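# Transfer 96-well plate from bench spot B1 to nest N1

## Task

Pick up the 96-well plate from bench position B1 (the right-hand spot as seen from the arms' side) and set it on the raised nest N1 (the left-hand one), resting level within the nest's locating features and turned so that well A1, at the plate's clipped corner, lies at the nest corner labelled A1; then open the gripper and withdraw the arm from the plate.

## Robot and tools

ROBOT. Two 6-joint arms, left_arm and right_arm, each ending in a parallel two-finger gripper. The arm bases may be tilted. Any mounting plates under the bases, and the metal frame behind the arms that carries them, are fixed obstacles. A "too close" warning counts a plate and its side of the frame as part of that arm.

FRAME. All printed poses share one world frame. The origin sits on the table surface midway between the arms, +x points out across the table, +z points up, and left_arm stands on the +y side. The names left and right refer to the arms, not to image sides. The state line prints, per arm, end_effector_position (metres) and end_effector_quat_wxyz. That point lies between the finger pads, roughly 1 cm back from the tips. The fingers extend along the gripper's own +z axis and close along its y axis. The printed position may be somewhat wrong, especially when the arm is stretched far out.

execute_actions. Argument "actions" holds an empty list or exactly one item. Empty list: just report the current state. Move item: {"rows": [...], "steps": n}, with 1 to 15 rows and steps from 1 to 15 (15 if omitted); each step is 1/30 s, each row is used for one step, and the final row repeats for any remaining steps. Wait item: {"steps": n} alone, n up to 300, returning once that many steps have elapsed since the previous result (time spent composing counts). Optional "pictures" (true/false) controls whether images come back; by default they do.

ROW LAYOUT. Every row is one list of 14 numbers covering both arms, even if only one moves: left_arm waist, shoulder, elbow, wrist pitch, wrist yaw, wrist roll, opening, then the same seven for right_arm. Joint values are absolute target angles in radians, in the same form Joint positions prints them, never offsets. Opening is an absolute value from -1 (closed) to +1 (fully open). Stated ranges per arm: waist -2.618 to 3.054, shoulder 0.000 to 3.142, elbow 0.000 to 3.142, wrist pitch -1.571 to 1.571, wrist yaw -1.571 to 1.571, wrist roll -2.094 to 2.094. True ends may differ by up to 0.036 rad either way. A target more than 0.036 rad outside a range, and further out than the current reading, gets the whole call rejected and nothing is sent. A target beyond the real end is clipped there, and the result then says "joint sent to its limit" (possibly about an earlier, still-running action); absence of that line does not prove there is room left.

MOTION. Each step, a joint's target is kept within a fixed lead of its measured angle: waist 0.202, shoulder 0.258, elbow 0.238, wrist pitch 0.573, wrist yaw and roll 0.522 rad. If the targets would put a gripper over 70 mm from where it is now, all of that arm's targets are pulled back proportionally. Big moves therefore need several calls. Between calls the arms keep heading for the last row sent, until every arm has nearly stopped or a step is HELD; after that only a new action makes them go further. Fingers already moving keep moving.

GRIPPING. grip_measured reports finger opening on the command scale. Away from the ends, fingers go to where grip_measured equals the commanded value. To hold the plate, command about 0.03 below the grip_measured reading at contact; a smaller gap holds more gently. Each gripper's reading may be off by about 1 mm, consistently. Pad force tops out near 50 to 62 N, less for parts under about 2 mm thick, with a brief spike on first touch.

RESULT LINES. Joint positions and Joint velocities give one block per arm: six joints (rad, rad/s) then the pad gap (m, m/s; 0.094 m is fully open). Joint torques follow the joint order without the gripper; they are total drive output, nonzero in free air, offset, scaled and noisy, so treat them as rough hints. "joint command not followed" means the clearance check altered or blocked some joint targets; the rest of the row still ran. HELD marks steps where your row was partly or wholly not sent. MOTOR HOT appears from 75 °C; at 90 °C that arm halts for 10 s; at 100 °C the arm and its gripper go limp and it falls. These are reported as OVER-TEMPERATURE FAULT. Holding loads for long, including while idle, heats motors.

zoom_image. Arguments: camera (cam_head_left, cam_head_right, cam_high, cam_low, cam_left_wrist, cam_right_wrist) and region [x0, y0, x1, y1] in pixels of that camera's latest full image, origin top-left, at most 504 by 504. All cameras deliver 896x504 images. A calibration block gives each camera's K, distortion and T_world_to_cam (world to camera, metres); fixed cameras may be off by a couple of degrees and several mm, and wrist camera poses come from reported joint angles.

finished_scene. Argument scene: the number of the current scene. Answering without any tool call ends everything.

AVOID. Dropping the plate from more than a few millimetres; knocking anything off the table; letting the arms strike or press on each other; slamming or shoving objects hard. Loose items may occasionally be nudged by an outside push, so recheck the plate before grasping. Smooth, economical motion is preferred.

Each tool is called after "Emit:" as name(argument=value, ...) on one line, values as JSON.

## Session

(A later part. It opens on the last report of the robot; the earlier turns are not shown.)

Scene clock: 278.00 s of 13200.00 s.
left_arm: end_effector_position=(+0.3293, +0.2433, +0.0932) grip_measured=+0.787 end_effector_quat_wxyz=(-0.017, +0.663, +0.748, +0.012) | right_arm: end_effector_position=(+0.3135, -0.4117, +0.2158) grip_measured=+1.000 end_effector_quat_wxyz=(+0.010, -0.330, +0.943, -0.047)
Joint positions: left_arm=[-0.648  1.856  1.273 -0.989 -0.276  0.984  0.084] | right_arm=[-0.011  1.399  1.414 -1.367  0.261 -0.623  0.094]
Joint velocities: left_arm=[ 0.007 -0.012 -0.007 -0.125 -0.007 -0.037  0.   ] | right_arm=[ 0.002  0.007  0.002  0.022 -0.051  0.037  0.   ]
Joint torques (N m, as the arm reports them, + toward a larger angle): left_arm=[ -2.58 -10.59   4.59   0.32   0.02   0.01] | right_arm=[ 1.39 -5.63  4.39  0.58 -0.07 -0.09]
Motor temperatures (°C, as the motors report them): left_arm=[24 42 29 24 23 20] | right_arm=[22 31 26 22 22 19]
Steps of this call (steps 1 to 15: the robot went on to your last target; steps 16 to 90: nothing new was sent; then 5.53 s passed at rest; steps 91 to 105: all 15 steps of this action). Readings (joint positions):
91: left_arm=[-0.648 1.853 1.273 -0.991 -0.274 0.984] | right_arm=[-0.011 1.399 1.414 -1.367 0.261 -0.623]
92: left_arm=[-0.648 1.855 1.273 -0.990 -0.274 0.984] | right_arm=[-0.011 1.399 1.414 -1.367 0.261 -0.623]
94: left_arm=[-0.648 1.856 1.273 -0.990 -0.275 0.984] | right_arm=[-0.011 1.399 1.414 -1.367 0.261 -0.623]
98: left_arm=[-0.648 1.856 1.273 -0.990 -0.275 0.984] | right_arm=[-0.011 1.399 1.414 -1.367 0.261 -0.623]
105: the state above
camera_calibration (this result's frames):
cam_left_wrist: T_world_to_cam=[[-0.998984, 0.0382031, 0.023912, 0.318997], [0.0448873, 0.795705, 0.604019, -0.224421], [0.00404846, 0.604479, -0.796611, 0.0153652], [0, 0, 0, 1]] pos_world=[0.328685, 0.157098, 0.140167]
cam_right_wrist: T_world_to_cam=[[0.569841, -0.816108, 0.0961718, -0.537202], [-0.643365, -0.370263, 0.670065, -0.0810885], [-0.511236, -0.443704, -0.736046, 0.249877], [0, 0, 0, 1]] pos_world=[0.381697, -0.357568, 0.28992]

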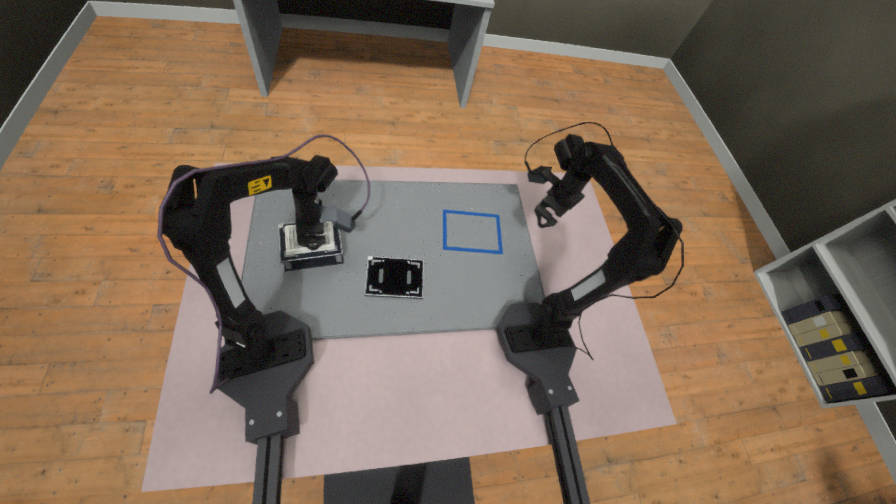

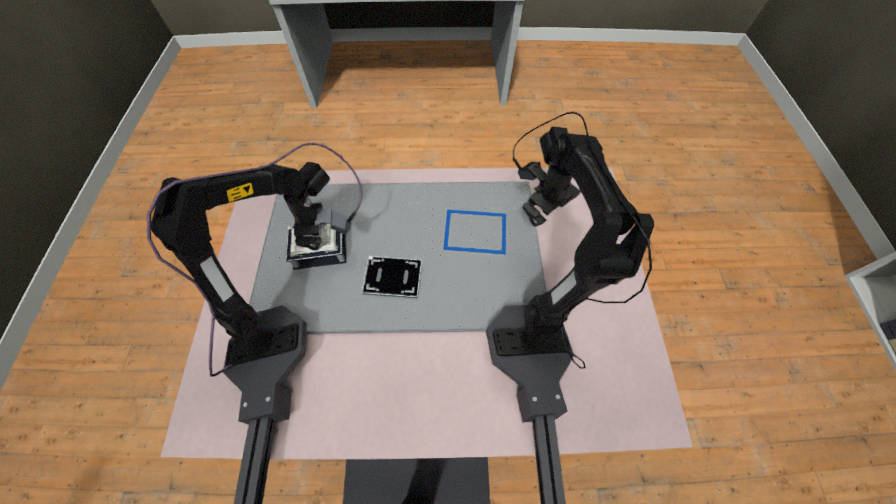

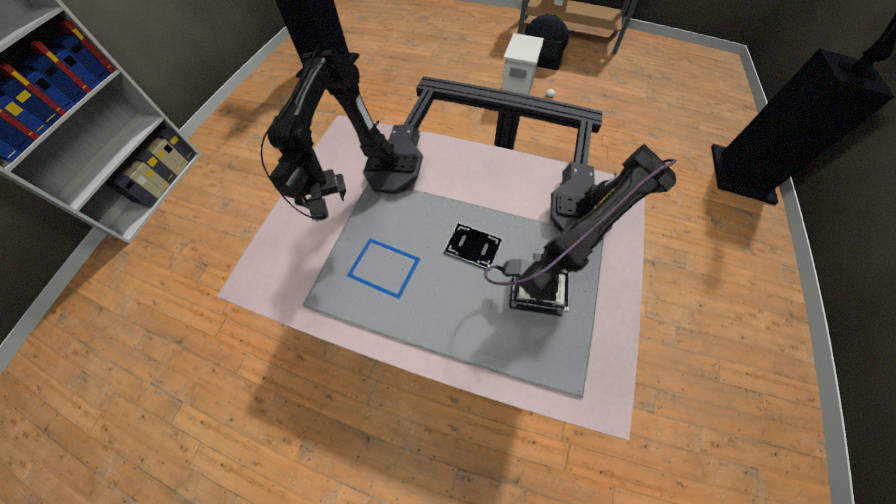

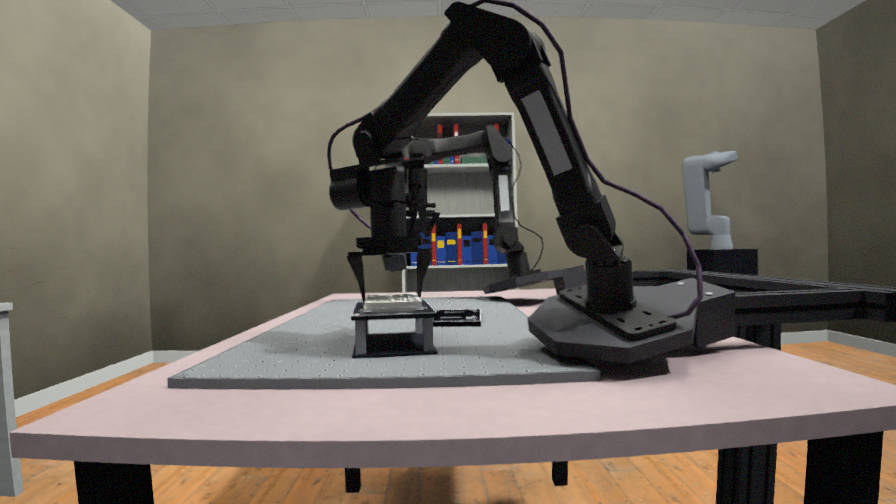

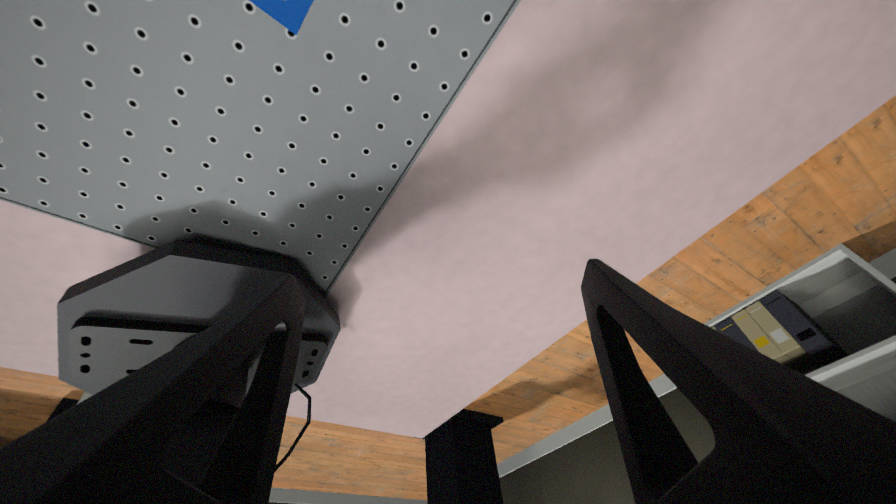

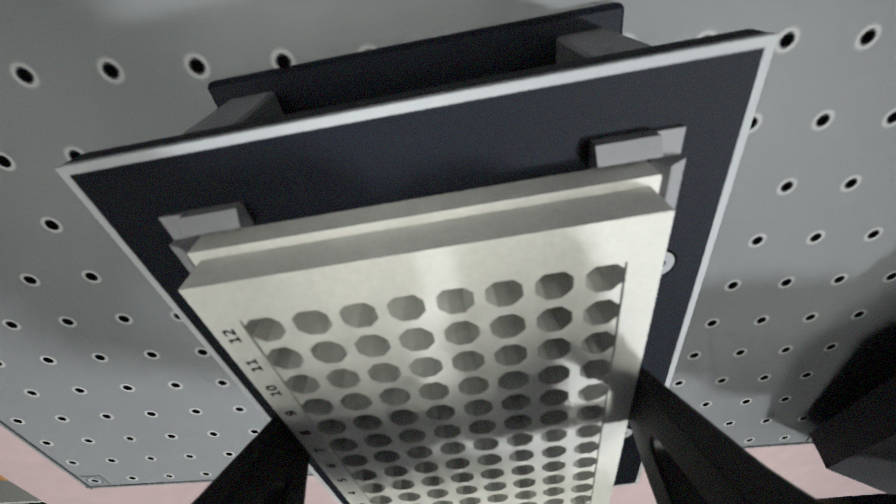

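Seated flat.

Emit:
execute_actions(actions=[{"rows":[[-0.65,1.85,1.27,-0.98,-0.275,0.985,1,0,1.4,1.4,-1.35,0.25,-0.63,1],[-0.65,1.85,1.27,-0.98,-0.275,0.985,1,0,1.4,1.4,-1.35,0.25,-0.63,1],[-0.65,1.85,1.27,-0.98,-0.275,0.985,1,0,1.4,1.4,-1.35,0.25,-0.63,1],[-0.65,1.85,1.27,-0.98,-0.275,0.985,1,0,1.4,1.4,-1.35,0.25,-0.63,1],[-0.65,1.82,1.27,-1,-0.275,0.985,1,0,1.4,1.4,-1.35,0.25,-0.63,1],[-0.65,1.8,1.27,-1.01,-0.275,0.985,1,0,1.4,1.4,-1.35,0.25,-0.63,1],[-0.65,1.77,1.27,-1.02,-0.275,0.985,1,0,1.4,1.4,-1.35,0.25,-0.63,1],[-0.65,1.74,1.27,-1.02,-0.275,0.985,1,0,1.4,1.4,-1.35,0.25,-0.63,1],[-0.65,1.7,1.27,-1.02,-0.275,0.985,1,0,1.4,1.4,-1.35,0.25,-0.63,1],[-0.65,1.65,1.27,-1.02,-0.275,0.985,1,0,1.4,1.4,-1.35,0.25,-0.63,1]],"steps":15}], pictures=false)

Emit:
execute_actions(actions=[{"rows":[[0,1.4,1.5,-1,-0.2,0.9,1,0,1.4,1.4,-1.35,0.25,-0.63,1]],"steps":15}], pictures=false)

Emit:
execute_actions(actions=[{"steps":25}])

Scene clock: 289.37 s of 13200.00 s.
left_arm: end_effector_position=(+0.3416, +0.2551, +0.1565) grip_measured=+1.000 end_effector_quat_wxyz=(+0.073, +0.642, +0.762, +0.037) | right_arm: end_effector_position=(+0.3135, -0.4117, +0.2158) grip_measured=+1.000 end_effector_quat_wxyz=(+0.010, -0.330, +0.943, -0.047)
Joint positions: left_arm=[-0.648  1.643  1.268 -1.002 -0.278  0.984  0.094] | right_arm=[-0.011  1.399  1.414 -1.367  0.261 -0.623  0.094]
Joint velocities: left_arm=[-0.007 -0.168 -0.012 -0.051  0.007 -0.081  0.   ] | right_arm=[ 0.012 -0.007  0.002 -0.037 -0.037 -0.066  0.   ]
Joint torques (N m, as the arm reports them, + toward a larger angle): left_arm=[-2.16 -7.02  5.53  0.43  0.04  0.02] | right_arm=[ 1.34 -5.59  4.42  0.58 -0.06 -0.08]
Motor temperatures (°C, as the motors report them): left_arm=[24 42 29 24 23 20] | right_arm=[22 31 26 22 22 19]
Steps of this call (steps 1 to 15: the robot went on to your last target; steps 16 to 90: nothing new was sent; then 7.87 s passed at rest; steps 91 to 105: all 15 steps of this action). Readings (joint positions):
91: left_arm=[-0.648 1.856 1.273 -0.989 -0.276 0.984] | right_arm=[-0.011 1.399 1.414 -1.367 0.261 -0.623]
92: left_arm=[-0.648 1.856 1.273 -0.989 -0.276 0.984] | right_arm=[-0.011 1.399 1.414 -1.367 0.261 -0.623]
94: left_arm=[-0.648 1.856 1.273 -0.989 -0.276 0.984] | right_arm=[-0.011 1.399 1.414 -1.367 0.261 -0.623]
98: left_arm=[-0.648 1.828 1.273 -0.996 -0.276 0.984] | right_arm=[-0.011 1.399 1.414 -1.367 0.261 -0.623]
105: the state above

Scene clock: 289.87 s of 13200.00 s.
left_arm: end_effector_position=(+0.3879, +0.5064, +0.2622) grip_measured=+1.000 end_effector_quat_wxyz=(+0.190, +0.278, +0.928, +0.157) | right_arm: end_effector_position=(+0.3135, -0.4117, +0.2158) grip_measured=+1.000 end_effector_quat_wxyz=(+0.010, -0.330, +0.943, -0.047)
Joint positions: left_arm=[ 0.026  1.404  1.494 -0.981 -0.234  0.913  0.094] | right_arm=[-0.011  1.399  1.414 -1.367  0.261 -0.623  0.094]
Joint velocities: left_arm=[ 0.247 -0.007 -0.007 -0.154 -0.051 -0.095  0.   ] | right_arm=[ 0.007 -0.007 -0.017  0.037 -0.007 -0.007  0.   ]
Joint torques (N m, as the arm reports them, + toward a larger angle): left_arm=[-4.66 -8.57  6.26  0.98  0.4  -0.02] | right_arm=[ 1.33 -5.58  4.37  0.55 -0.08 -0.1 ]
Motor temperatures (°C, as the motors report them): left_arm=[24 42 29 24 23 20] | right_arm=[22 31 26 22 22 19]
Steps of this call (steps 1 to 15: all 15 steps of this action). Readings (joint positions):
1: left_arm=[-0.638 1.632 1.278 -1.008 -0.268 0.981] | right_arm=[-0.011 1.399 1.414 -1.367 0.261 -0.623]
2: left_arm=[-0.617 1.621 1.294 -1.013 -0.258 0.976] | right_arm=[-0.011 1.399 1.414 -1.367 0.261 -0.623]
4: left_arm=[-0.552 1.581 1.339 -1.013 -0.247 0.966] | right_arm=[-0.011 1.399 1.414 -1.367 0.261 -0.623]
8: left_arm=[-0.365 1.482 1.434 -1.001 -0.229 0.944] | right_arm=[-0.011 1.399 1.414 -1.367 0.261 -0.623]
15: the state above

Scene clock: 290.70 s of 13200.00 s.
left_arm: end_effector_position=(+0.3890, +0.4968, +0.2620) grip_measured=+1.000 end_effector_quat_wxyz=(+0.194, +0.288, +0.926, +0.145) | right_arm: end_effector_position=(+0.3135, -0.4117, +0.2158) grip_measured=+1.000 end_effector_quat_wxyz=(+0.010, -0.330, +0.943, -0.047)
Joint positions: left_arm=[ 0.009  1.404  1.494 -0.99  -0.216  0.911  0.094] | right_arm=[-0.011  1.399  1.414 -1.367  0.261 -0.623  0.094]
Joint velocities: left_arm=[ 0.007 -0.007  0.002  0.022 -0.037  0.051  0.   ] | right_arm=[ 0.007 -0.012  0.007 -0.022  0.022  0.051  0.   ]
Joint torques (N m, as the arm reports them, + toward a larger angle): left_arm=[-1.9  -8.6   6.31  0.98  0.18 -0.11] | right_arm=[ 1.37 -5.71  4.35  0.55 -0.08 -0.07]
Motor temperatures (°C, as the motors report them): left_arm=[24 42 29 24 23 20] | right_arm=[22 31 26 22 22 19]
Steps of this call (steps 1 to 25: the robot went on to your last target). Readings (joint positions):
1: left_arm=[0.028 1.404 1.494 -0.983 -0.234 0.912] | right_arm=[-0.011 1.399 1.414 -1.367 0.261 -0.623]
2: left_arm=[0.024 1.404 1.494 -0.986 -0.231 0.912] | right_arm=[-0.011 1.399 1.414 -1.367 0.261 -0.623]
4: left_arm=[0.013 1.404 1.494 -0.987 -0.225 0.912] | right_arm=[-0.011 1.399 1.414 -1.367 0.261 -0.623]
8: left_arm=[0.009 1.404 1.494 -0.989 -0.218 0.911] | right_arm=[-0.011 1.399 1.414 -1.367 0.261 -0.623]
25: the state above
camera_calibration (this result's frames):
cam_left_wrist: T_world_to_cam=[[-0.596498, -0.690973, -0.408346, 0.683801], [-0.802163, 0.496175, 0.332182, 0.0187137], [-0.0269178, 0.525706, -0.85024, 0.0615931], [0, 0, 0, 1]] pos_world=[0.424556, 0.430823, 0.32538]
cam_right_wrist: T_world_to_cam=[[0.569841, -0.816108, 0.0961718, -0.537202], [-0.643365, -0.370263, 0.670065, -0.0810885], [-0.511236, -0.443704, -0.736046, 0.249877], [0, 0, 0, 1]] pos_world=[0.381697, -0.357568, 0.28992]

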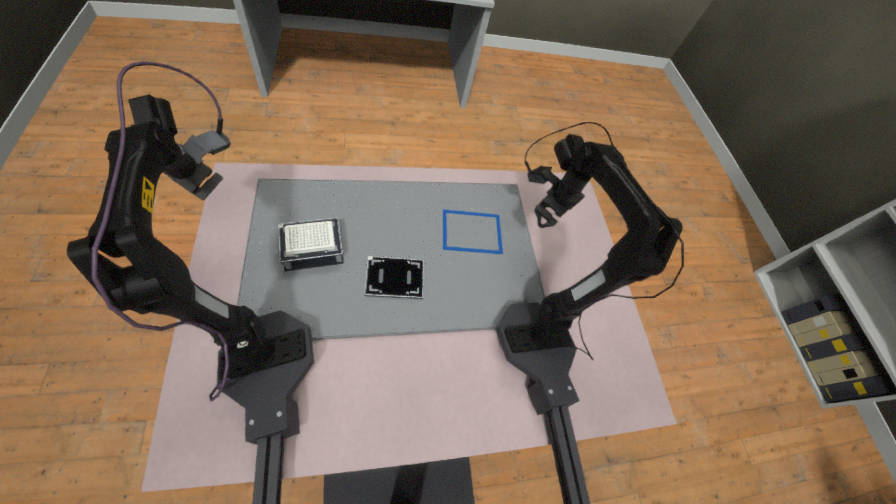

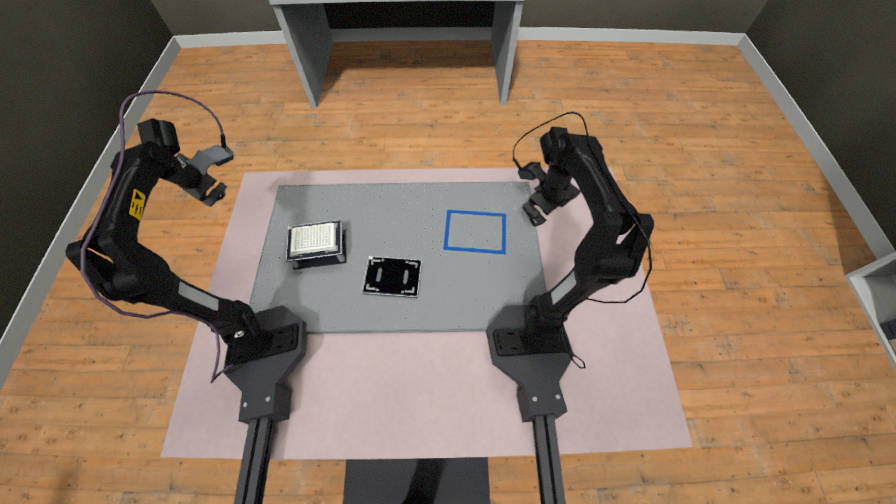

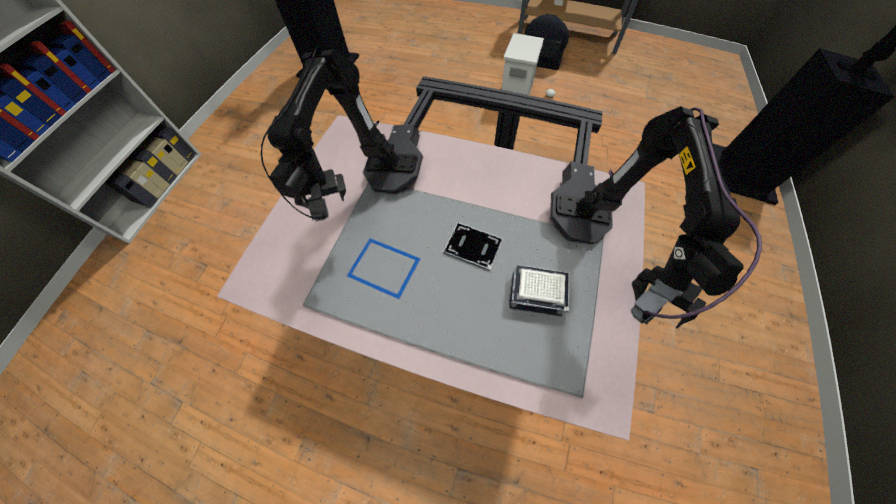

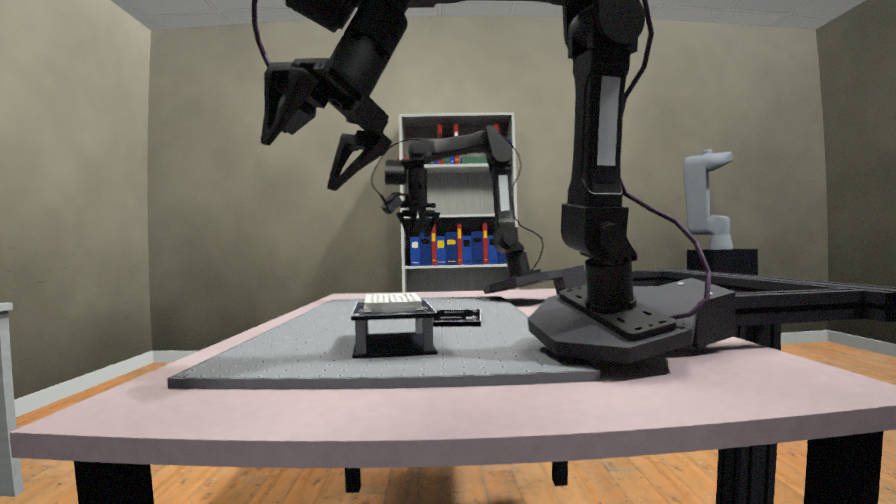

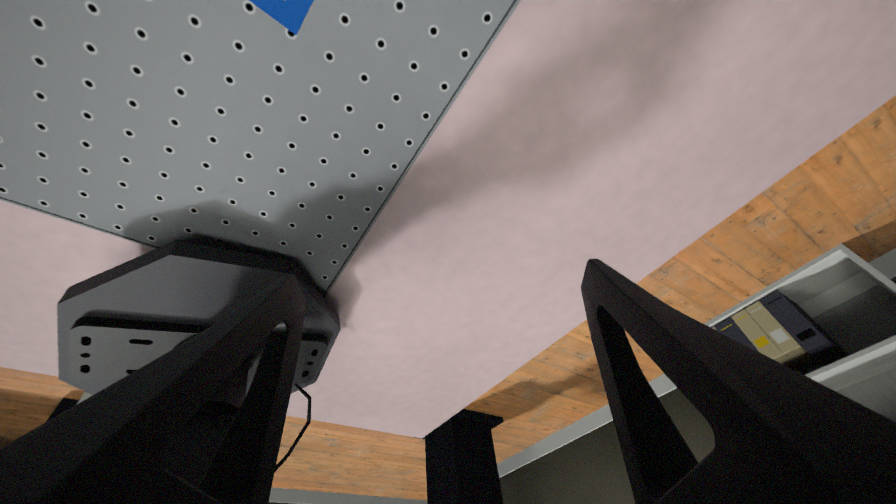

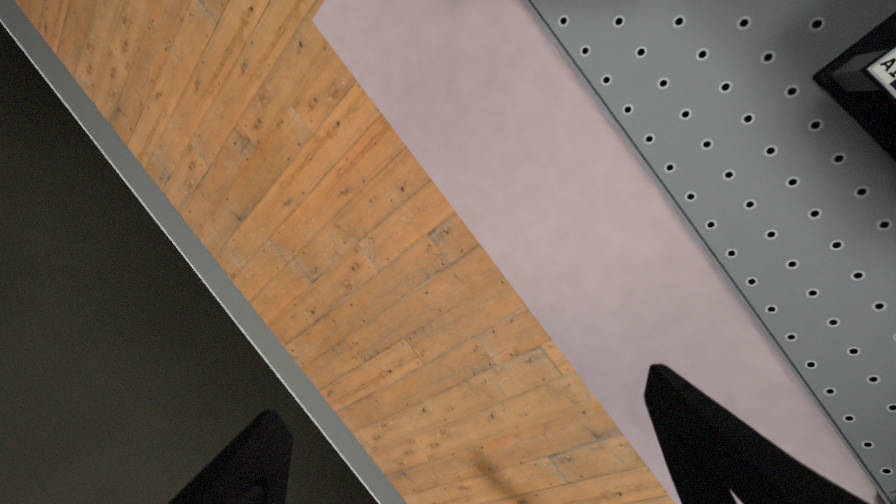

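Emit:
finished_scene(scene=2)

The scene is finished: the task was done.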